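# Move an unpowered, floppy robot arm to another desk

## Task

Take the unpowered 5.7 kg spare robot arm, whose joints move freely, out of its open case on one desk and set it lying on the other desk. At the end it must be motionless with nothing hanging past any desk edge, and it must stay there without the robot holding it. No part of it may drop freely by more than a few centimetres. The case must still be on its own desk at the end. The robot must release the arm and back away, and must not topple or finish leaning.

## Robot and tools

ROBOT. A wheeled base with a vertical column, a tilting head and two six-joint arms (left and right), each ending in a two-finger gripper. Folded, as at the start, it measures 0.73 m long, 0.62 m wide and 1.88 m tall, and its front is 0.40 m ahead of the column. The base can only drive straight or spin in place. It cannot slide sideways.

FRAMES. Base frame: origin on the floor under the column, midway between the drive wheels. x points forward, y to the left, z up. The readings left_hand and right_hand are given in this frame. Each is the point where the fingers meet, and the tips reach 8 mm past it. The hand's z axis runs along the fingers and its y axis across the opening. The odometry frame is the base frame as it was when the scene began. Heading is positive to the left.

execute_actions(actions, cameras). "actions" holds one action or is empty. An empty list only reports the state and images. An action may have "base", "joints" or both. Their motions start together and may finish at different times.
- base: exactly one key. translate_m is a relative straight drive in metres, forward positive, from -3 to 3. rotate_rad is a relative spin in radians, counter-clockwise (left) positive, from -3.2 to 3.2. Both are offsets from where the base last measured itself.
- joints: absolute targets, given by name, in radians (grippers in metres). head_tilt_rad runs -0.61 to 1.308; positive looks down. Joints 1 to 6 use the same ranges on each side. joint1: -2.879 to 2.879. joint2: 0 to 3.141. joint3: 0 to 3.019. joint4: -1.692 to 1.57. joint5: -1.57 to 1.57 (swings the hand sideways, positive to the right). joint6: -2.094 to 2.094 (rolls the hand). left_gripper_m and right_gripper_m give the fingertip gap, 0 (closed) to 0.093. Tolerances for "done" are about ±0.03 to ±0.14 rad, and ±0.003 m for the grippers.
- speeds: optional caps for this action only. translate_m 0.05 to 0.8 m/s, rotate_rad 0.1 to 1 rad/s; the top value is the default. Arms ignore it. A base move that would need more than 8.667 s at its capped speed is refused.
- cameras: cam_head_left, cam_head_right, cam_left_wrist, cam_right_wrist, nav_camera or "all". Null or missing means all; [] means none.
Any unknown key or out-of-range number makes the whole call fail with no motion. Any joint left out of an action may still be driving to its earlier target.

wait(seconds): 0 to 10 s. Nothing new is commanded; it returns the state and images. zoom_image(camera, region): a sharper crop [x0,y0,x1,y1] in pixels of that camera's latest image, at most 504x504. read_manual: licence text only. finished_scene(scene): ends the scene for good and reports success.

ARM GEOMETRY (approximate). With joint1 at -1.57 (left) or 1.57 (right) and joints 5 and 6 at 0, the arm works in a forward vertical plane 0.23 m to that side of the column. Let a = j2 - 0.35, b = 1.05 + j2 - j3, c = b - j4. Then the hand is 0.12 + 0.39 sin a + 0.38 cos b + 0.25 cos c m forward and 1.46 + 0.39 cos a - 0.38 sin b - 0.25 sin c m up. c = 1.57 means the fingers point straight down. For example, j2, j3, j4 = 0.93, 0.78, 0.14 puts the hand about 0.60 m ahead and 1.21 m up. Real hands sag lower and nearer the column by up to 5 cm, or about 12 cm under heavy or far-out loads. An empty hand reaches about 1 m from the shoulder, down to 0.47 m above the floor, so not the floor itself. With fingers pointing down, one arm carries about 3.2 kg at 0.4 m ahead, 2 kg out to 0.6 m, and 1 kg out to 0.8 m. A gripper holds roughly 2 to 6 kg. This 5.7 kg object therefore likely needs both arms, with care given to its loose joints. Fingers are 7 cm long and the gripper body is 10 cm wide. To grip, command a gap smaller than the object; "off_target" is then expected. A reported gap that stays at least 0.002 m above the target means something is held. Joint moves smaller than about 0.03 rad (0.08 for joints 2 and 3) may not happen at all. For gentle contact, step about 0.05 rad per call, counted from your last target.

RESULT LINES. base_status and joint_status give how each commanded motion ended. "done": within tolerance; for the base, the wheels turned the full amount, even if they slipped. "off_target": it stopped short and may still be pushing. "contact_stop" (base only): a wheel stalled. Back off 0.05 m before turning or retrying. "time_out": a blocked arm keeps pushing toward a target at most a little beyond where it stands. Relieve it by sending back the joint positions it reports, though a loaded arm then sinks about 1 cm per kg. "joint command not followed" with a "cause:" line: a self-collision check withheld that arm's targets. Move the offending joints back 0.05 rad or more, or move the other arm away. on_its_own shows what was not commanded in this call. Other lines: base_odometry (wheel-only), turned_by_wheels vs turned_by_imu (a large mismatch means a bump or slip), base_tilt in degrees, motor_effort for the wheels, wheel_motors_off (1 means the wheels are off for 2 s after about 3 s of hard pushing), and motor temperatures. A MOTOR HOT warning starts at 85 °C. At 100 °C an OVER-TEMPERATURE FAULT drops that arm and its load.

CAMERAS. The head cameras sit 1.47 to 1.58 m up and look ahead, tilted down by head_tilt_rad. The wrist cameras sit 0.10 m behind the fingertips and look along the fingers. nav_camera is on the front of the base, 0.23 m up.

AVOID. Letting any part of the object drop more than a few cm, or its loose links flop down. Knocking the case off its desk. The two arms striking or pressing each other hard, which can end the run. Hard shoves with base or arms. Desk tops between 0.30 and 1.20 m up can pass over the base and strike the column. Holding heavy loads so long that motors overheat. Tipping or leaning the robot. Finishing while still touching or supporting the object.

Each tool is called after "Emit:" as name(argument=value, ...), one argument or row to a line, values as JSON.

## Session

Emit:
execute_actions(
  actions=[
    {"joints":{"head_tilt_rad":0.6}},
  ],
)

Scene clock: 0.73 s.
Motor temperatures (°C, as the motors report them): left_arm=[23 24 24 21 22 21] | right_arm=[22 23 22 23 21 24]
base_odometry: x=+0.000 y=+0.000 heading=+0.000 (m, m, rad; odometry frame)
turned_by_wheels: +0.000 (rad since the last result)
turned_by_imu: +0.000 (rad since the last result)
base_tilt: forward=+0.1 right=-0.3 (deg)
base_status: not commanded
joint_positions: head_tilt_rad=+0.618 left_joint1_rad=-1.585 left_joint2_rad=+0.890 left_joint3_rad=+0.393 left_joint4_rad=-0.912 left_joint5_rad=+0.000 left_joint6_rad=-0.078 left_gripper_m=+0.094 right_joint1_rad=+1.581 right_joint2_rad=+0.888 right_joint3_rad=+0.390 right_joint4_rad=-0.941 right_joint5_rad=-0.010 right_joint6_rad=-0.055 right_gripper_m=+0.094
joint_status: all done
wheel_motors_off: 0
motor_effort: left_wheel=+1(1) right_wheel=+1(1) (%)
left_hand: x=+0.1427 y=+0.2216 z=+1.2483 quat_wxyz=(+0.428, +0.029, -0.903, -0.013) (m; base frame)
right_hand: x=+0.1372 y=-0.2216 z=+1.2544 quat_wxyz=(+0.442, +0.027, -0.897, -0.019) (m; base frame)
pictures: cam_head_left, cam_head_right, cam_left_wrist, cam_right_wrist, nav_camera
Images, in order (width x height): cam_head_left 504x504, cam_head_right 504x504, cam_left_wrist 616x616, cam_right_wrist 616x616, nav_camera 504x504.

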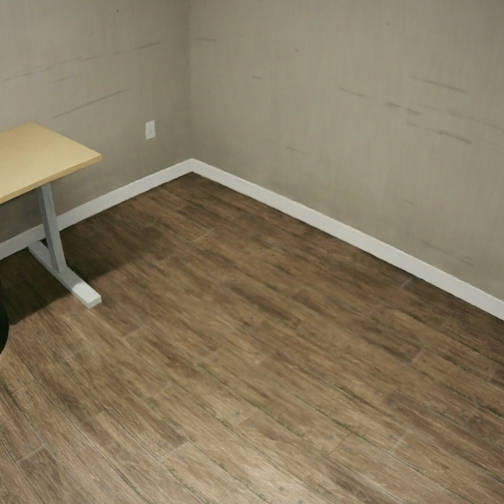

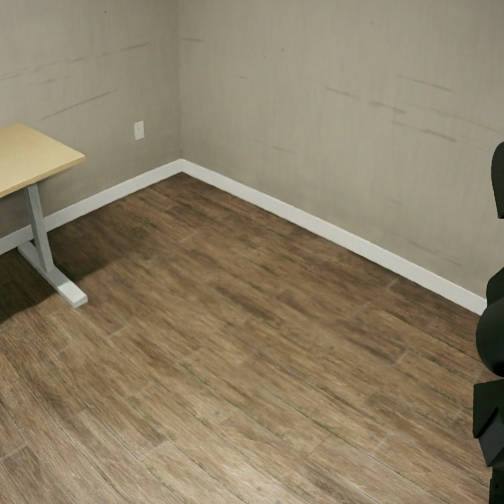

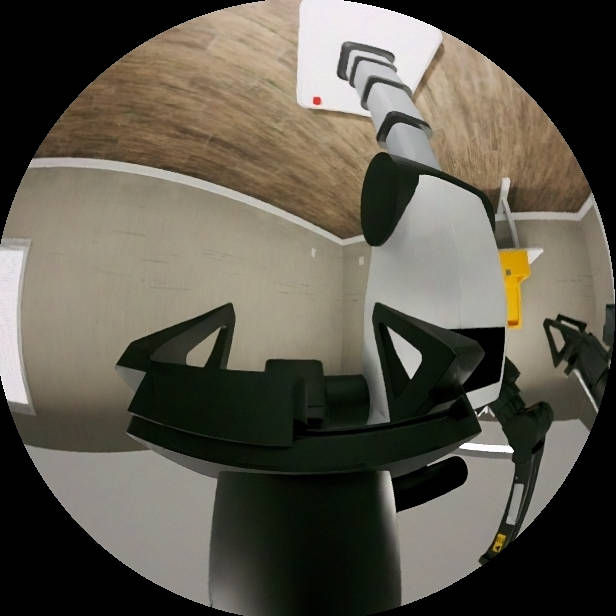

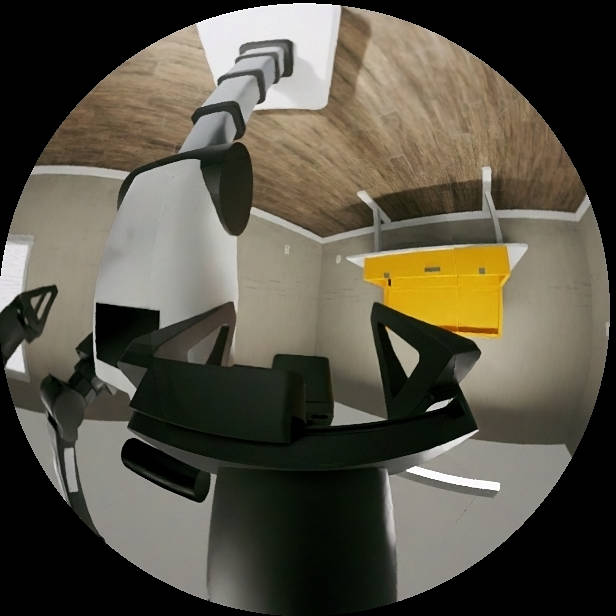

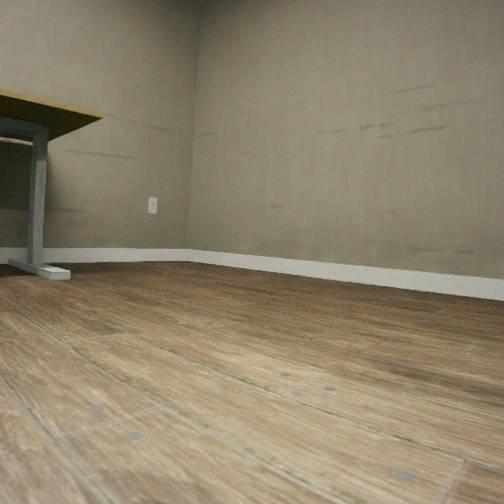

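Emit:
execute_actions(
  actions=[
    {"base":{"rotate_rad":-2.4},"joints":{"head_tilt_rad":0.7}},
  ],
  cameras=["cam_head_left","cam_head_right","nav_camera"],
)

Scene clock: 5.93 s.
Motor temperatures (°C, as the motors report them): left_arm=[23 24 24 21 22 21] | right_arm=[22 23 22 23 21 24]
base_odometry: x=+0.000 y=+0.000 heading=-2.399 (m, m, rad; odometry frame)
turned_by_wheels: -2.399 (rad since the last result)
turned_by_imu: -2.426 (rad since the last result)
base_tilt: forward=+0.1 right=-0.3 (deg)
base_status: done
joint_positions: head_tilt_rad=+0.703 left_joint1_rad=-1.585 left_joint2_rad=+0.890 left_joint3_rad=+0.393 left_joint4_rad=-0.912 left_joint5_rad=+0.000 left_joint6_rad=-0.078 left_gripper_m=+0.094 right_joint1_rad=+1.581 right_joint2_rad=+0.888 right_joint3_rad=+0.390 right_joint4_rad=-0.941 right_joint5_rad=-0.010 right_joint6_rad=-0.055 right_gripper_m=+0.094
joint_status: all done
wheel_motors_off: 0
motor_effort: left_wheel=+3(32) right_wheel=-5(38) (%)
left_hand: x=+0.1427 y=+0.2216 z=+1.2483 quat_wxyz=(+0.428, +0.029, -0.903, -0.013) (m; base frame)
right_hand: x=+0.1372 y=-0.2216 z=+1.2544 quat_wxyz=(+0.442, +0.027, -0.897, -0.019) (m; base frame)
pictures: cam_head_left, cam_head_right, nav_camera
Images, in order (width x height): cam_head_left 504x504, cam_head_right 504x504, nav_camera 504x504.

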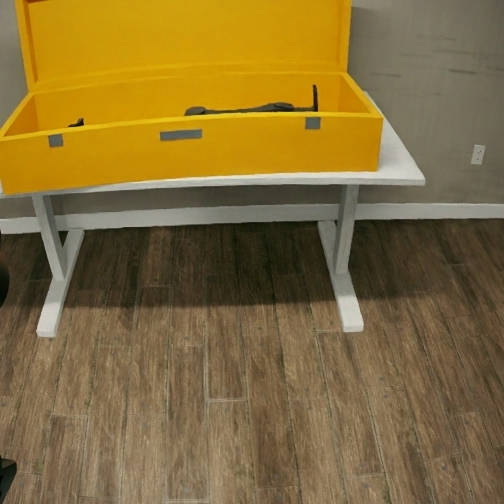

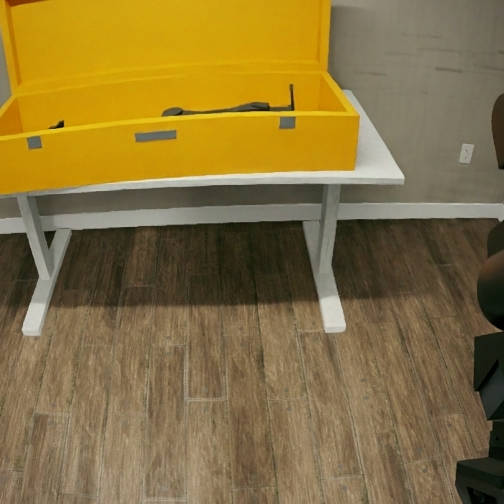

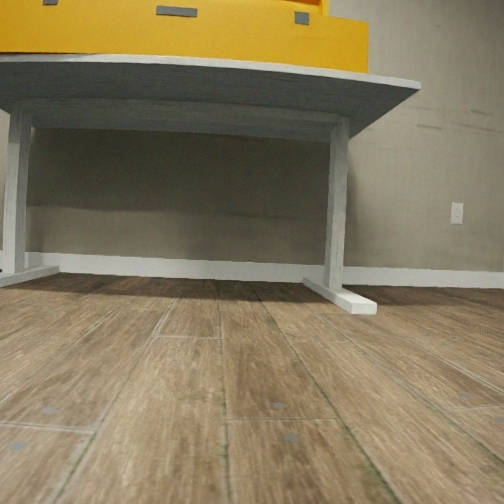

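Emit:
execute_actions(
  actions=[
    {"base":{"rotate_rad":0.38},"joints":{"left_joint2_rad":0.95,"left_joint3_rad":0.64,"left_joint4_rad":-0.21,"right_joint2_rad":0.95,"right_joint3_rad":0.64,"right_joint4_rad":-0.21,"left_joint6_rad":-1.6,"right_joint6_rad":-1.55}},
  ],
  cameras=[],
)

Emit:
execute_actions(
  actions=[
    {"base":{"translate_m":0.55}},
  ],
  cameras=[],
)

Emit:
execute_actions(
  actions=[
    {"base":{"rotate_rad":-0.33},"joints":{"head_tilt_rad":1.0}},
  ],
  cameras=["cam_head_left","cam_head_right","nav_camera"],
)

Scene clock: 12.20 s.
Motor temperatures (°C, as the motors report them): left_arm=[23 24 24 21 22 21] | right_arm=[22 23 22 23 21 24]
base_odometry: x=+0.000 y=+0.000 heading=-2.020 (m, m, rad; odometry frame)
turned_by_wheels: +0.380 (rad since the last result)
turned_by_imu: +0.386 (rad since the last result)
base_tilt: forward=+0.0 right=-0.3 (deg)
base_status: done
joint_positions: head_tilt_rad=+0.703 left_joint1_rad=-1.585 left_joint2_rad=+0.947 left_joint3_rad=+0.639 left_joint4_rad=-0.223 left_joint5_rad=+0.000 left_joint6_rad=-1.589 left_gripper_m=+0.094 right_joint1_rad=+1.581 right_joint2_rad=+0.954 right_joint3_rad=+0.642 right_joint4_rad=-0.218 right_joint5_rad=-0.010 right_joint6_rad=-1.543 right_gripper_m=+0.094
joint_status: all done
wheel_motors_off: 0
motor_effort: left_wheel=-2(21) right_wheel=+4(25) (%)
left_hand: x=+0.4212 y=+0.2185 z=+1.1547 quat_wxyz=(+0.007, +0.711, -0.703, +0.002) (m; base frame)
right_hand: x=+0.4222 y=-0.2192 z=+1.1529 quat_wxyz=(-0.004, +0.699, -0.715, -0.009) (m; base frame)
pictures: none
No camera images: the call's "cameras" was empty. Leave "cameras" out to get every camera's image.

Scene clock: 14.57 s.
Motor temperatures (°C, as the motors report them): left_arm=[23 24 24 21 22 21] | right_arm=[22 23 22 23 21 24]
base_odometry: x=-0.239 y=-0.495 heading=-2.020 (m, m, rad; odometry frame)
turned_by_wheels: -0.001 (rad since the last result)
turned_by_imu: +0.000 (rad since the last result)
base_tilt: forward=+0.1 right=-0.4 (deg)
base_status: done
joint_positions: head_tilt_rad=+0.703 left_joint1_rad=-1.585 left_joint2_rad=+0.947 left_joint3_rad=+0.639 left_joint4_rad=-0.221 left_joint5_rad=+0.000 left_joint6_rad=-1.589 left_gripper_m=+0.094 right_joint1_rad=+1.581 right_joint2_rad=+0.952 right_joint3_rad=+0.639 right_joint4_rad=-0.218 right_joint5_rad=-0.010 right_joint6_rad=-1.543 right_gripper_m=+0.094
joint_status: not commanded
wheel_motors_off: 0
motor_effort: left_wheel=+0(43) right_wheel=+0(68) (%)
left_hand: x=+0.4221 y=+0.2185 z=+1.1548 quat_wxyz=(+0.006, +0.711, -0.703, +0.002) (m; base frame)
right_hand: x=+0.4209 y=-0.2192 z=+1.1530 quat_wxyz=(-0.004, +0.699, -0.715, -0.010) (m; base frame)
pictures: none
No camera images: the call's "cameras" was empty. Leave "cameras" out to get every camera's image.

Scene clock: 16.20 s.
Motor temperatures (°C, as the motors report them): left_arm=[23 24 24 21 22 21] | right_arm=[22 23 22 23 21 24]
base_odometry: x=-0.239 y=-0.496 heading=-2.349 (m, m, rad; odometry frame)
turned_by_wheels: -0.329 (rad since the last result)
turned_by_imu: -0.331 (rad since the last result)
base_tilt: forward=+0.1 right=-0.2 (deg)
base_status: done
joint_positions: head_tilt_rad=+1.000 left_joint1_rad=-1.585 left_joint2_rad=+0.947 left_joint3_rad=+0.639 left_joint4_rad=-0.221 left_joint5_rad=+0.000 left_joint6_rad=-1.589 left_gripper_m=+0.094 right_joint1_rad=+1.581 right_joint2_rad=+0.952 right_joint3_rad=+0.639 right_joint4_rad=-0.218 right_joint5_rad=-0.010 right_joint6_rad=-1.543 right_gripper_m=+0.094
joint_status: all done
wheel_motors_off: 0
motor_effort: left_wheel=+3(27) right_wheel=-4(50) (%)
left_hand: x=+0.4221 y=+0.2185 z=+1.1548 quat_wxyz=(+0.006, +0.711, -0.703, +0.002) (m; base frame)
right_hand: x=+0.4209 y=-0.2192 z=+1.1530 quat_wxyz=(-0.004, +0.699, -0.715, -0.010) (m; base frame)
pictures: cam_head_left, cam_head_right, nav_camera
Images, in order (width x height): cam_head_left 504x504, cam_head_right 504x504, nav_camera 504x504.

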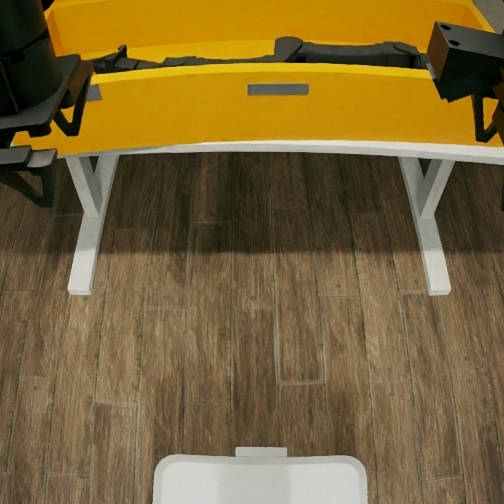

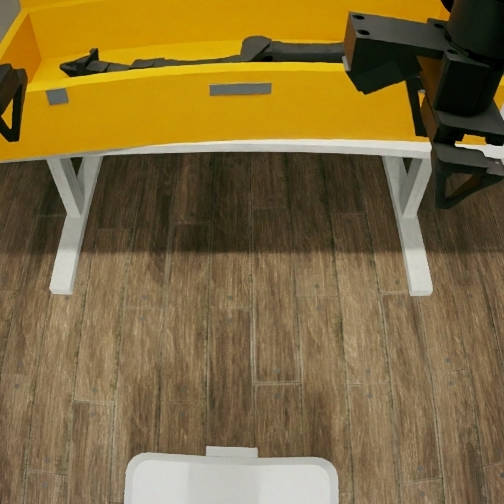

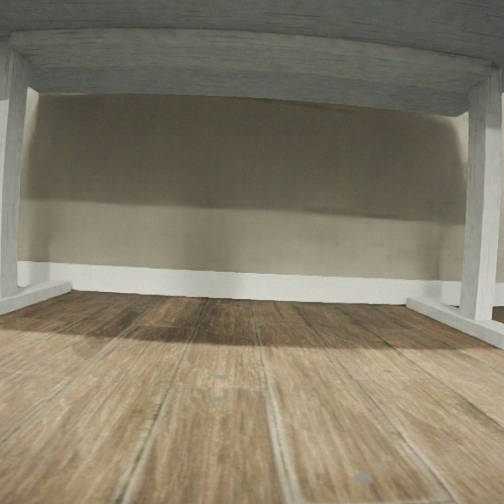

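Emit:
execute_actions(
  actions=[
    {"base":{"translate_m":0.5},"speeds":{"translate_m":0.3},"joints":{"head_tilt_rad":1.25}},
  ],
)

Scene clock: 20.97 s.
Motor temperatures (°C, as the motors report them): left_arm=[23 24 24 21 22 21] | right_arm=[22 24 23 23 21 24]
base_odometry: x=-0.590 y=-0.851 heading=-2.350 (m, m, rad; odometry frame)
turned_by_wheels: +0.000 (rad since the last result)
turned_by_imu: +0.001 (rad since the last result)
base_tilt: forward=+0.0 right=-0.3 (deg)
base_status: done
joint_positions: head_tilt_rad=+1.248 left_joint1_rad=-1.585 left_joint2_rad=+0.947 left_joint3_rad=+0.638 left_joint4_rad=-0.221 left_joint5_rad=+0.000 left_joint6_rad=-1.589 left_gripper_m=+0.094 right_joint1_rad=+1.581 right_joint2_rad=+0.952 right_joint3_rad=+0.638 right_joint4_rad=-0.218 right_joint5_rad=-0.010 right_joint6_rad=-1.543 right_gripper_m=+0.094
joint_status: all done
wheel_motors_off: 0
motor_effort: left_wheel=+0(44) right_wheel=+2(56) (%)
left_hand: x=+0.4211 y=+0.2185 z=+1.1547 quat_wxyz=(+0.007, +0.711, -0.703, +0.002) (m; base frame)
right_hand: x=+0.4202 y=-0.2192 z=+1.1531 quat_wxyz=(-0.003, +0.699, -0.715, -0.010) (m; base frame)
pictures: cam_head_left, cam_head_right, cam_left_wrist, cam_right_wrist, nav_camera
Images, in order (width x height): cam_head_left 504x504, cam_head_right 504x504, cam_left_wrist 616x616, cam_right_wrist 616x616, nav_camera 504x504.

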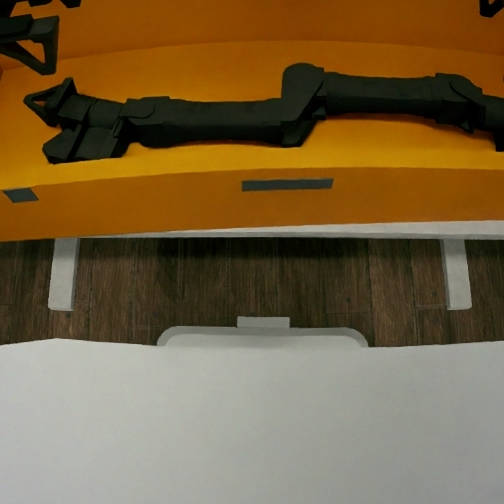

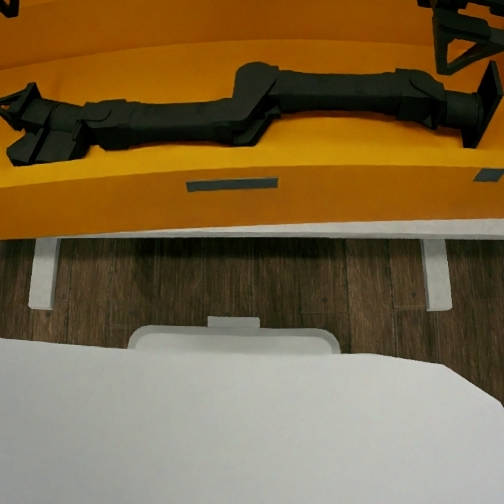

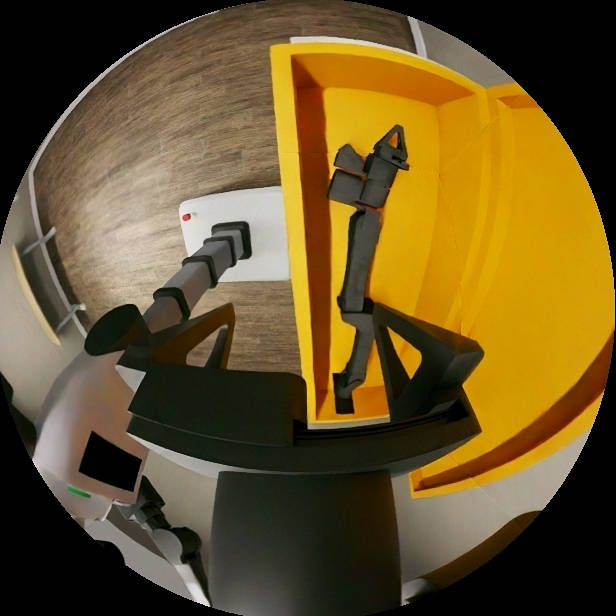

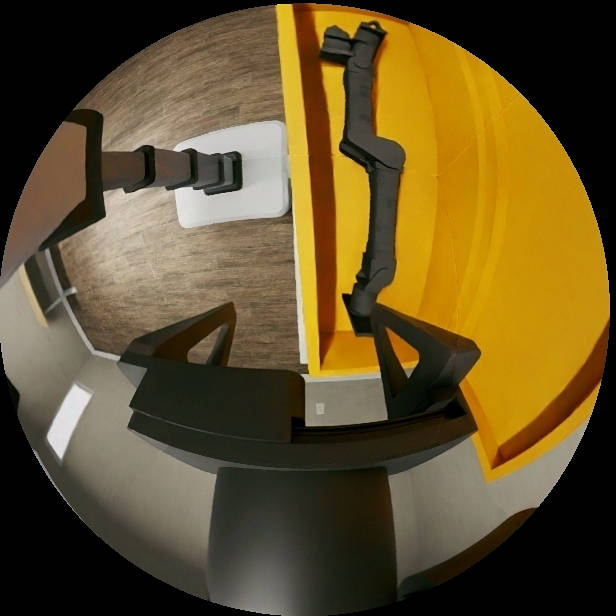

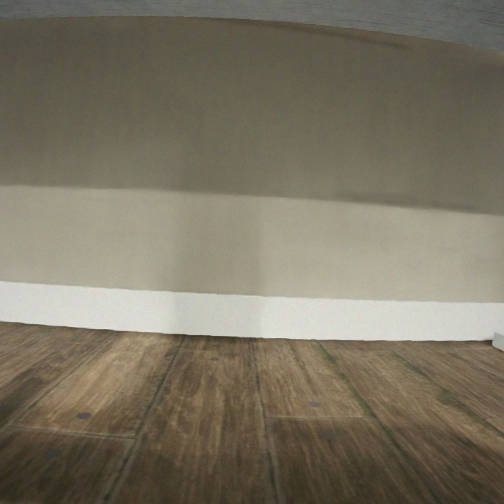

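Emit:
execute_actions(
  actions=[
    {"base":{"translate_m":0.13},"speeds":{"translate_m":0.2}},
  ],
  cameras=[],
)

Emit:
execute_actions(
  actions=[
    {"joints":{"left_joint2_rad":1.65,"left_joint3_rad":0.94,"left_joint4_rad":0.19,"right_joint2_rad":1.65,"right_joint3_rad":1.05,"right_joint4_rad":0.08}},
  ],
  cameras=[],
)

Emit:
execute_actions(
  actions=[
    {"joints":{"left_joint2_rad":1.9,"left_joint3_rad":1.12,"left_joint4_rad":0.26,"right_joint2_rad":1.9,"right_joint3_rad":1.28,"right_joint4_rad":0.1}},
  ],
  cameras=["cam_head_left","cam_left_wrist","cam_right_wrist"],
)

Scene clock: 26.97 s.
Motor temperatures (°C, as the motors report them): left_arm=[23 24 24 21 22 21] | right_arm=[22 24 23 23 21 24]
base_odometry: x=-0.682 y=-0.944 heading=-2.350 (m, m, rad; odometry frame)
turned_by_wheels: +0.000 (rad since the last result)
turned_by_imu: +0.001 (rad since the last result)
base_tilt: forward=+0.1 right=-0.3 (deg)
base_status: done
joint_positions: head_tilt_rad=+1.248 left_joint1_rad=-1.585 left_joint2_rad=+0.947 left_joint3_rad=+0.638 left_joint4_rad=-0.221 left_joint5_rad=+0.000 left_joint6_rad=-1.589 left_gripper_m=+0.094 right_joint1_rad=+1.581 right_joint2_rad=+0.951 right_joint3_rad=+0.638 right_joint4_rad=-0.218 right_joint5_rad=-0.010 right_joint6_rad=-1.543 right_gripper_m=+0.094
joint_status: not commanded
wheel_motors_off: 0
motor_effort: left_wheel=+0(27) right_wheel=+0(41) (%)
left_hand: x=+0.4214 y=+0.2185 z=+1.1547 quat_wxyz=(+0.006, +0.711, -0.703, +0.002) (m; base frame)
right_hand: x=+0.4203 y=-0.2192 z=+1.1532 quat_wxyz=(-0.004, +0.699, -0.715, -0.010) (m; base frame)
pictures: none
No camera images: the call's "cameras" was empty. Leave "cameras" out to get every camera's image.

Scene clock: 28.60 s.
Motor temperatures (°C, as the motors report them): left_arm=[23 24 24 21 22 21] | right_arm=[22 24 23 23 21 24]
base_odometry: x=-0.682 y=-0.944 heading=-2.350 (m, m, rad; odometry frame)
turned_by_wheels: +0.000 (rad since the last result)
turned_by_imu: +0.000 (rad since the last result)
base_tilt: forward=+0.1 right=-0.3 (deg)
base_status: not commanded
joint_positions: head_tilt_rad=+1.248 left_joint1_rad=-1.585 left_joint2_rad=+1.672 left_joint3_rad=+0.942 left_joint4_rad=+0.184 left_joint5_rad=+0.000 left_joint6_rad=-1.590 left_gripper_m=+0.094 right_joint1_rad=+1.581 right_joint2_rad=+1.652 right_joint3_rad=+1.052 right_joint4_rad=+0.082 right_joint5_rad=-0.010 right_joint6_rad=-1.543 right_gripper_m=+0.094
joint_status: all done
wheel_motors_off: 0
motor_effort: left_wheel=+0(3) right_wheel=+0(5) (%)
left_hand: x=+0.4134 y=+0.2157 z=+0.9299 quat_wxyz=(+0.012, +0.711, -0.703, -0.004) (m; base frame)
right_hand: x=+0.4672 y=-0.2170 z=+0.9301 quat_wxyz=(-0.009, +0.699, -0.715, -0.005) (m; base frame)
pictures: none
No camera images: the call's "cameras" was empty. Leave "cameras" out to get every camera's image.

Scene clock: 29.77 s.
Motor temperatures (°C, as the motors report them): left_arm=[23 24 24 21 22 21] | right_arm=[22 24 23 23 21 24]
base_odometry: x=-0.682 y=-0.944 heading=-2.350 (m, m, rad; odometry frame)
turned_by_wheels: +0.000 (rad since the last result)
turned_by_imu: +0.000 (rad since the last result)
base_tilt: forward=+0.0 right=-0.3 (deg)
base_status: not commanded
joint_positions: head_tilt_rad=+1.248 left_joint1_rad=-1.585 left_joint2_rad=+1.903 left_joint3_rad=+1.119 left_joint4_rad=+0.256 left_joint5_rad=+0.000 left_joint6_rad=-1.590 left_gripper_m=+0.094 right_joint1_rad=+1.582 right_joint2_rad=+1.822 right_joint3_rad=+1.265 right_joint4_rad=+0.089 right_joint5_rad=-0.011 right_joint6_rad=-1.543 right_gripper_m=+0.094
joint_status: all done
wheel_motors_off: 0
motor_effort: left_wheel=+1(3) right_wheel=+0(5) (%)
left_hand: x=+0.4091 y=+0.2147 z=+0.8465 quat_wxyz=(+0.006, +0.711, -0.703, +0.003) (m; base frame)
right_hand: x=+0.5075 y=-0.2158 z=+0.8654 quat_wxyz=(-0.027, +0.699, -0.714, +0.012) (m; base frame)
pictures: cam_head_left, cam_left_wrist, cam_right_wrist
Images, in order (width x height): cam_head_left 504x504, cam_left_wrist 616x616, cam_right_wrist 616x616.

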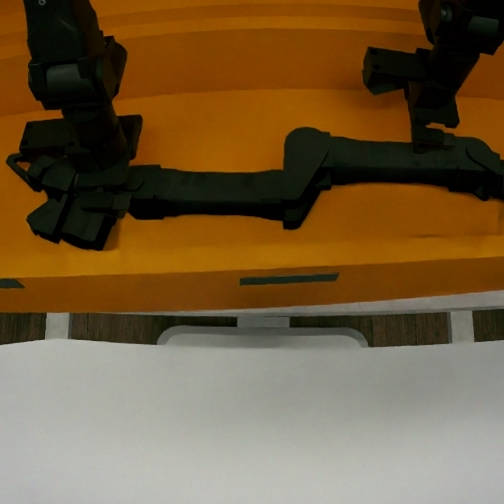

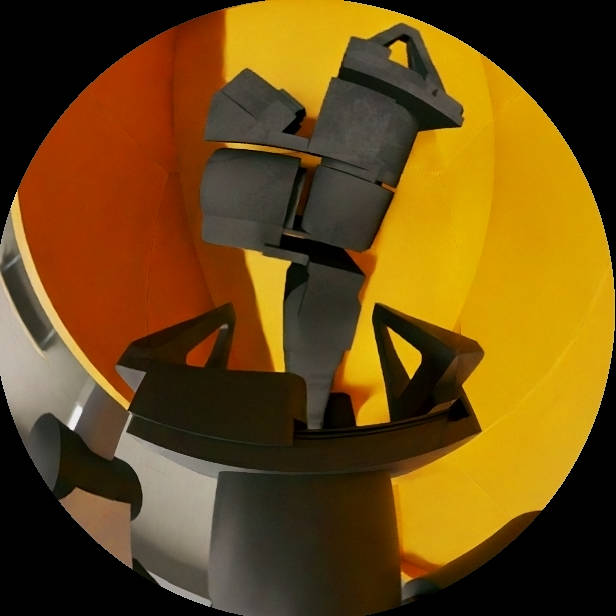

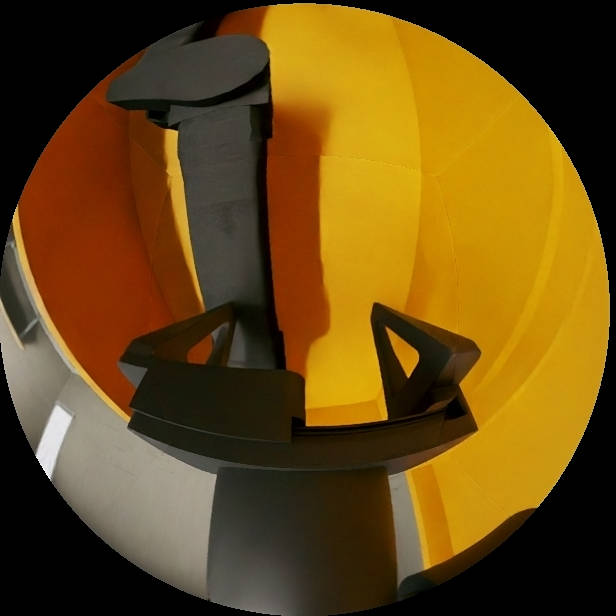

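Emit:
execute_actions(
  actions=[
    {"joints":{"right_joint2_rad":1.68,"right_joint3_rad":1.0,"right_joint4_rad":0.14}},
  ],
  cameras=[],
)

Emit:
execute_actions(
  actions=[
    {"joints":{"right_joint2_rad":1.9,"right_joint3_rad":1.19,"right_joint4_rad":0.19}},
  ],
  cameras=["cam_head_left","cam_right_wrist"],
)

Scene clock: 34.07 s.
Motor temperatures (°C, as the motors report them): left_arm=[23 25 24 21 22 21] | right_arm=[22 24 23 23 21 24]
base_odometry: x=-0.682 y=-0.944 heading=-2.350 (m, m, rad; odometry frame)
turned_by_wheels: +0.000 (rad since the last result)
turned_by_imu: +0.001 (rad since the last result)
base_tilt: forward=+0.1 right=-0.3 (deg)
base_status: not commanded
joint_positions: head_tilt_rad=+1.248 left_joint1_rad=-1.585 left_joint2_rad=+1.903 left_joint3_rad=+1.119 left_joint4_rad=+0.256 left_joint5_rad=+0.000 left_joint6_rad=-1.590 left_gripper_m=+0.094 right_joint1_rad=+1.582 right_joint2_rad=+1.681 right_joint3_rad=+0.998 right_joint4_rad=+0.133 right_joint5_rad=-0.011 right_joint6_rad=-1.543 right_gripper_m=+0.094
joint_status: all done
wheel_motors_off: 0
motor_effort: left_wheel=+0(1) right_wheel=-1(1) (%)
left_hand: x=+0.4091 y=+0.2147 z=+0.8465 quat_wxyz=(+0.006, +0.711, -0.703, +0.003) (m; base frame)
right_hand: x=+0.4306 y=-0.2167 z=+0.9231 quat_wxyz=(+0.003, +0.699, -0.715, -0.016) (m; base frame)
pictures: none
No camera images: the call's "cameras" was empty. Leave "cameras" out to get every camera's image.

Scene clock: 34.97 s.
Motor temperatures (°C, as the motors report them): left_arm=[23 25 24 21 22 21] | right_arm=[22 24 23 23 21 24]
base_odometry: x=-0.682 y=-0.944 heading=-2.350 (m, m, rad; odometry frame)
turned_by_wheels: +0.000 (rad since the last result)
turned_by_imu: +0.000 (rad since the last result)
base_tilt: forward=+0.1 right=-0.3 (deg)
base_status: not commanded
joint_positions: head_tilt_rad=+1.248 left_joint1_rad=-1.585 left_joint2_rad=+1.903 left_joint3_rad=+1.119 left_joint4_rad=+0.256 left_joint5_rad=+0.000 left_joint6_rad=-1.590 left_gripper_m=+0.094 right_joint1_rad=+1.582 right_joint2_rad=+1.907 right_joint3_rad=+1.196 right_joint4_rad=+0.192 right_joint5_rad=-0.011 right_joint6_rad=-1.545 right_gripper_m=+0.094
joint_status: all done
wheel_motors_off: 0
motor_effort: left_wheel=+0(1) right_wheel=-2(2) (%)
left_hand: x=+0.4091 y=+0.2147 z=+0.8465 quat_wxyz=(+0.006, +0.711, -0.703, +0.003) (m; base frame)
right_hand: x=+0.4387 y=-0.2159 z=+0.8389 quat_wxyz=(-0.009, +0.700, -0.714, -0.005) (m; base frame)
pictures: cam_head_left, cam_right_wrist
Images, in order (width x height): cam_head_left 504x504, cam_right_wrist 616x616.

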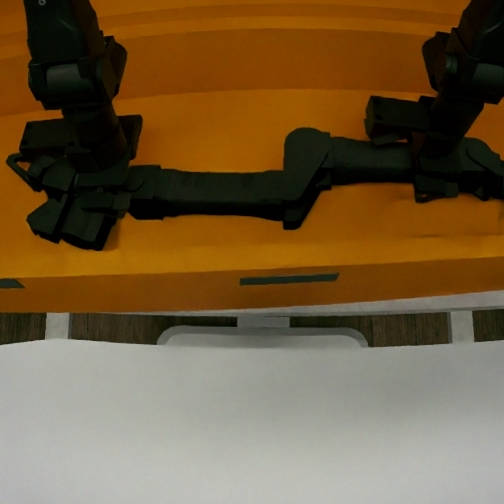

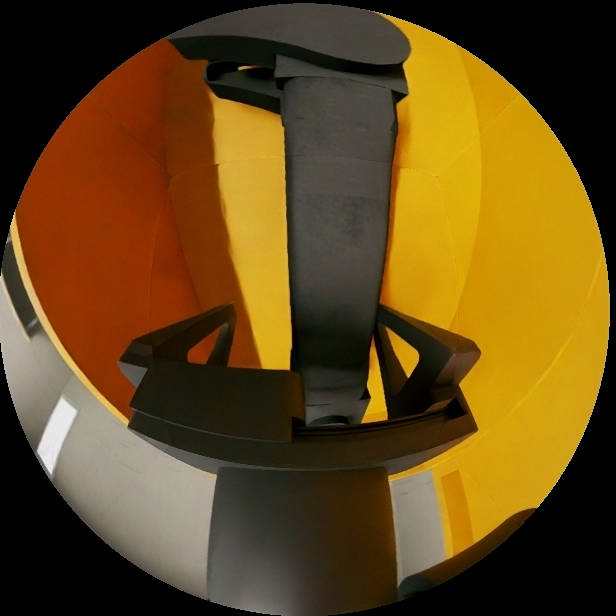

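Emit:
execute_actions(
  actions=[
    {"joints":{"right_joint3_rad":1.26,"right_joint4_rad":0.13,"left_joint3_rad":1.15,"left_joint4_rad":0.23}},
  ],
  cameras=[],
)

Emit:
execute_actions(
  actions=[
    {"joints":{"right_joint2_rad":2.08,"right_joint3_rad":1.43,"left_joint2_rad":2.07,"left_joint3_rad":1.31}},
  ],
  cameras=["cam_left_wrist","cam_right_wrist"],
)

Scene clock: 38.10 s.
Motor temperatures (°C, as the motors report them): left_arm=[23 25 24 21 22 21] | right_arm=[22 24 23 23 21 24]
base_odometry: x=-0.682 y=-0.944 heading=-2.350 (m, m, rad; odometry frame)
turned_by_wheels: +0.000 (rad since the last result)
turned_by_imu: +0.001 (rad since the last result)
base_tilt: forward=+0.1 right=-0.3 (deg)
base_status: not commanded
joint_positions: head_tilt_rad=+1.248 left_joint1_rad=-1.585 left_joint2_rad=+1.903 left_joint3_rad=+1.156 left_joint4_rad=+0.239 left_joint5_rad=+0.000 left_joint6_rad=-1.590 left_gripper_m=+0.094 right_joint1_rad=+1.582 right_joint2_rad=+1.901 right_joint3_rad=+1.267 right_joint4_rad=+0.139 right_joint5_rad=-0.011 right_joint6_rad=-1.545 right_gripper_m=+0.094
joint_status: all done
wheel_motors_off: 0
motor_effort: left_wheel=+1(1) right_wheel=+0(1) (%)
left_hand: x=+0.4273 y=+0.2146 z=+0.8432 quat_wxyz=(-0.001, +0.711, -0.703, +0.010) (m; base frame)
right_hand: x=+0.4736 y=-0.2157 z=+0.8369 quat_wxyz=(-0.017, +0.700, -0.714, +0.003) (m; base frame)
pictures: none
No camera images: the call's "cameras" was empty. Leave "cameras" out to get every camera's image.

Scene clock: 39.00 s.
Motor temperatures (°C, as the motors report them): left_arm=[23 25 24 21 22 21] | right_arm=[22 24 23 23 21 24]
base_odometry: x=-0.682 y=-0.944 heading=-2.350 (m, m, rad; odometry frame)
turned_by_wheels: +0.000 (rad since the last result)
turned_by_imu: +0.000 (rad since the last result)
base_tilt: forward=+0.1 right=-0.3 (deg)
base_status: not commanded
joint_positions: head_tilt_rad=+1.248 left_joint1_rad=-1.585 left_joint2_rad=+2.069 left_joint3_rad=+1.311 left_joint4_rad=+0.230 left_joint5_rad=+0.000 left_joint6_rad=-1.590 left_gripper_m=+0.094 right_joint1_rad=+1.585 right_joint2_rad=+2.022 right_joint3_rad=+1.405 right_joint4_rad=+0.129 right_joint5_rad=+0.000 right_joint6_rad=-1.554 right_gripper_m=+0.094
joint_status: all done
wheel_motors_off: 0
motor_effort: left_wheel=+1(2) right_wheel=-1(3) (%)
left_hand: x=+0.4143 y=+0.2139 z=+0.7807 quat_wxyz=(+0.006, +0.711, -0.703, +0.003) (m; base frame)
right_hand: x=+0.4799 y=-0.2143 z=+0.7900 quat_wxyz=(-0.017, +0.704, -0.710, +0.008) (m; base frame)
pictures: cam_left_wrist, cam_right_wrist
Images, in order (width x height): cam_left_wrist 616x616, cam_right_wrist 616x616.

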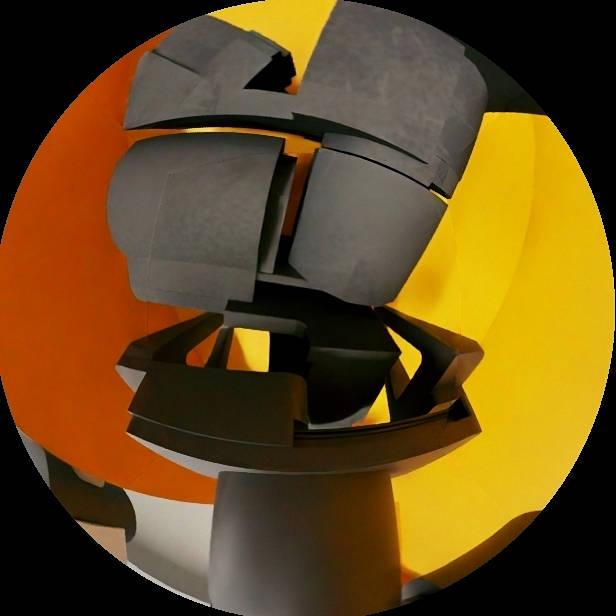

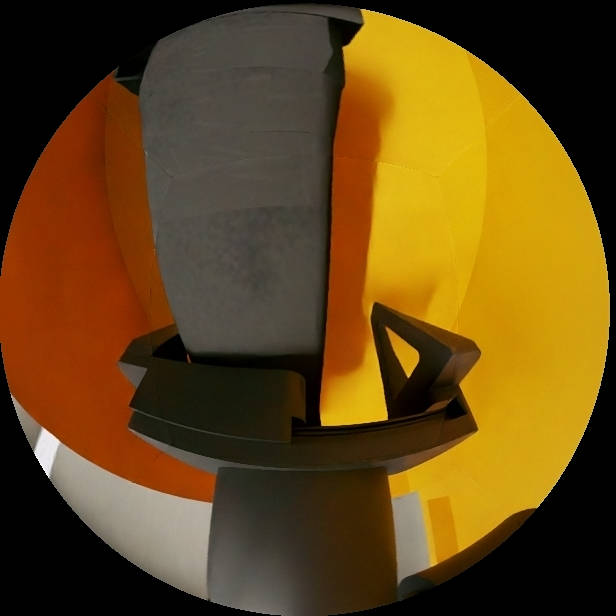

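Emit:
execute_actions(
  actions=[
    {"joints":{"right_joint2_rad":1.85,"right_joint3_rad":1.19,"right_joint4_rad":0.16}},
  ],
  cameras=[],
)

Emit:
execute_actions(
  actions=[
    {"joints":{"right_joint2_rad":2.07,"right_joint3_rad":1.39,"right_joint4_rad":0.16,"left_joint3_rad":1.37,"left_joint2_rad":2.11}},
  ],
  cameras=["cam_left_wrist","cam_right_wrist"],
)

Scene clock: 43.47 s.
Motor temperatures (°C, as the motors report them): left_arm=[23 25 24 21 22 21] | right_arm=[22 24 22 23 21 24]
base_odometry: x=-0.682 y=-0.944 heading=-2.350 (m, m, rad; odometry frame)
turned_by_wheels: +0.000 (rad since the last result)
turned_by_imu: +0.001 (rad since the last result)
base_tilt: forward=+0.1 right=-0.3 (deg)
base_status: not commanded
joint_positions: head_tilt_rad=+1.248 left_joint1_rad=-1.585 left_joint2_rad=+2.069 left_joint3_rad=+1.311 left_joint4_rad=+0.230 left_joint5_rad=+0.000 left_joint6_rad=-1.590 left_gripper_m=+0.094 right_joint1_rad=+1.585 right_joint2_rad=+1.842 right_joint3_rad=+1.195 right_joint4_rad=+0.152 right_joint5_rad=-0.006 right_joint6_rad=-1.555 right_gripper_m=+0.094
joint_status: all done
wheel_motors_off: 0
motor_effort: left_wheel=+1(2) right_wheel=-1(1) (%)
left_hand: x=+0.4143 y=+0.2139 z=+0.7807 quat_wxyz=(+0.006, +0.711, -0.703, +0.003) (m; base frame)
right_hand: x=+0.4674 y=-0.2143 z=+0.8602 quat_wxyz=(-0.017, +0.704, -0.710, +0.003) (m; base frame)
pictures: none
No camera images: the call's "cameras" was empty. Leave "cameras" out to get every camera's image.

Scene clock: 44.43 s.
Motor temperatures (°C, as the motors report them): left_arm=[23 25 24 21 22 21] | right_arm=[22 24 22 23 21 24]
base_odometry: x=-0.682 y=-0.944 heading=-2.350 (m, m, rad; odometry frame)
turned_by_wheels: +0.000 (rad since the last result)
turned_by_imu: +0.000 (rad since the last result)
base_tilt: forward=+0.0 right=-0.3 (deg)
base_status: not commanded
joint_positions: head_tilt_rad=+1.248 left_joint1_rad=-1.585 left_joint2_rad=+2.090 left_joint3_rad=+1.368 left_joint4_rad=+0.230 left_joint5_rad=-0.002 left_joint6_rad=-1.593 left_gripper_m=+0.094 right_joint1_rad=+1.589 right_joint2_rad=+2.025 right_joint3_rad=+1.387 right_joint4_rad=+0.157 right_joint5_rad=-0.004 right_joint6_rad=-1.559 right_gripper_m=+0.094
joint_status: all done
wheel_motors_off: 0
motor_effort: left_wheel=+2(4) right_wheel=-1(4) (%)
left_hand: x=+0.4353 y=+0.2139 z=+0.7698 quat_wxyz=(-0.007, +0.712, -0.702, +0.015) (m; base frame)
right_hand: x=+0.4733 y=-0.2108 z=+0.7897 quat_wxyz=(-0.022, +0.706, -0.708, +0.008) (m; base frame)
pictures: cam_left_wrist, cam_right_wrist
Images, in order (width x height): cam_left_wrist 616x616, cam_right_wrist 616x616.

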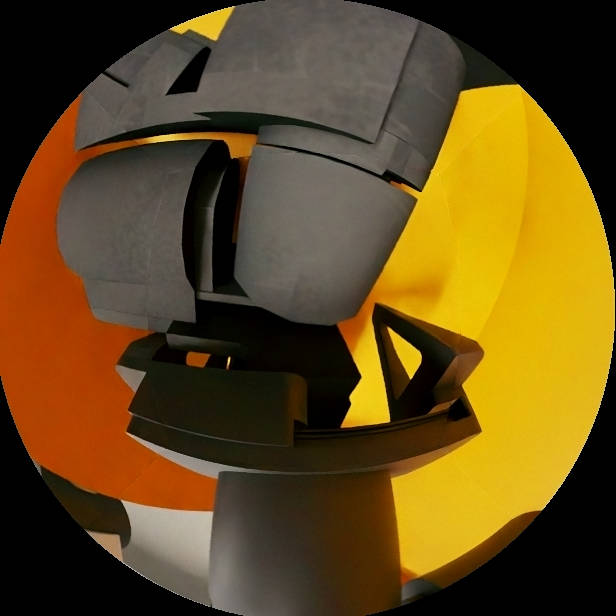

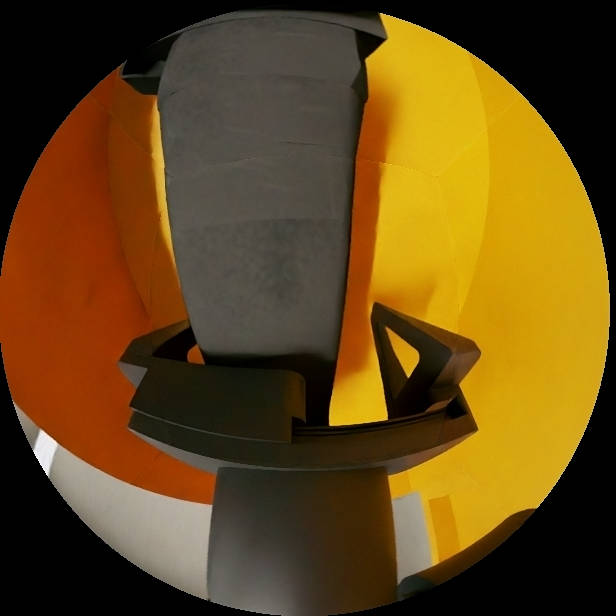

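Emit:
execute_actions(
  actions=[
    {"joints":{"right_joint2_rad":1.88,"right_joint3_rad":1.17,"right_joint4_rad":0.21}},
  ],
  cameras=[],
)

Emit:
execute_actions(
  actions=[
    {"joints":{"right_joint2_rad":2.08,"right_joint3_rad":1.35,"right_joint4_rad":0.21}},
  ],
  cameras=["cam_right_wrist"],
)

Scene clock: 49.10 s.
Motor temperatures (°C, as the motors report them): left_arm=[23 25 24 21 22 21] | right_arm=[22 24 22 23 21 24]
base_odometry: x=-0.682 y=-0.944 heading=-2.350 (m, m, rad; odometry frame)
turned_by_wheels: +0.000 (rad since the last result)
turned_by_imu: +0.001 (rad since the last result)
base_tilt: forward=+0.0 right=-0.2 (deg)
base_status: not commanded
joint_positions: head_tilt_rad=+1.248 left_joint1_rad=-1.585 left_joint2_rad=+2.090 left_joint3_rad=+1.368 left_joint4_rad=+0.230 left_joint5_rad=-0.002 left_joint6_rad=-1.593 left_gripper_m=+0.094 right_joint1_rad=+1.589 right_joint2_rad=+1.870 right_joint3_rad=+1.176 right_joint4_rad=+0.205 right_joint5_rad=-0.006 right_joint6_rad=-1.557 right_gripper_m=+0.094
joint_status: all done
wheel_motors_off: 0
motor_effort: left_wheel=+1(2) right_wheel=-2(3) (%)
left_hand: x=+0.4356 y=+0.2139 z=+0.7698 quat_wxyz=(-0.007, +0.712, -0.702, +0.015) (m; base frame)
right_hand: x=+0.4514 y=-0.2118 z=+0.8521 quat_wxyz=(-0.020, +0.705, -0.709, +0.004) (m; base frame)
pictures: none
No camera images: the call's "cameras" was empty. Leave "cameras" out to get every camera's image.

Scene clock: 50.00 s.
Motor temperatures (°C, as the motors report them): left_arm=[23 25 24 21 22 21] | right_arm=[22 24 22 23 21 24]
base_odometry: x=-0.682 y=-0.944 heading=-2.350 (m, m, rad; odometry frame)
turned_by_wheels: +0.000 (rad since the last result)
turned_by_imu: +0.000 (rad since the last result)
base_tilt: forward=+0.0 right=-0.3 (deg)
base_status: not commanded
joint_positions: head_tilt_rad=+1.248 left_joint1_rad=-1.585 left_joint2_rad=+2.090 left_joint3_rad=+1.369 left_joint4_rad=+0.230 left_joint5_rad=-0.002 left_joint6_rad=-1.593 left_gripper_m=+0.094 right_joint1_rad=+1.592 right_joint2_rad=+2.028 right_joint3_rad=+1.351 right_joint4_rad=+0.211 right_joint5_rad=-0.004 right_joint6_rad=-1.562 right_gripper_m=+0.094
joint_status: all done
wheel_motors_off: 0
motor_effort: left_wheel=+1(3) right_wheel=-2(4) (%)
left_hand: x=+0.4358 y=+0.2139 z=+0.7697 quat_wxyz=(-0.008, +0.712, -0.702, +0.015) (m; base frame)
right_hand: x=+0.4616 y=-0.2088 z=+0.7907 quat_wxyz=(-0.028, +0.707, -0.706, +0.012) (m; base frame)
pictures: cam_right_wrist
Images, in order (width x height): cam_right_wrist 616x616.

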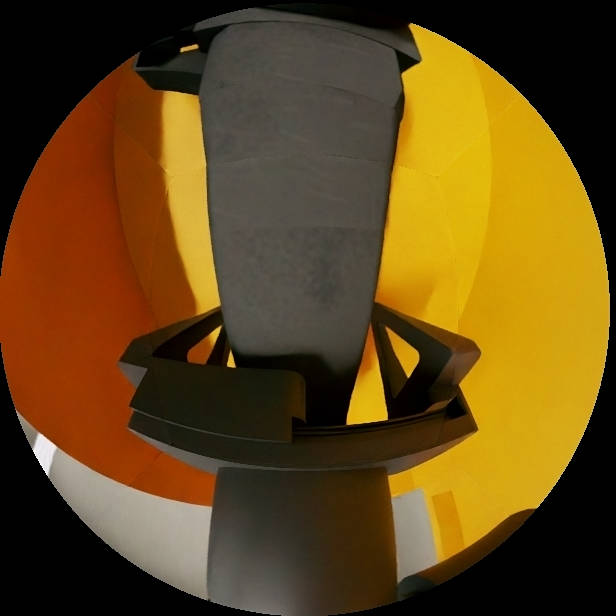

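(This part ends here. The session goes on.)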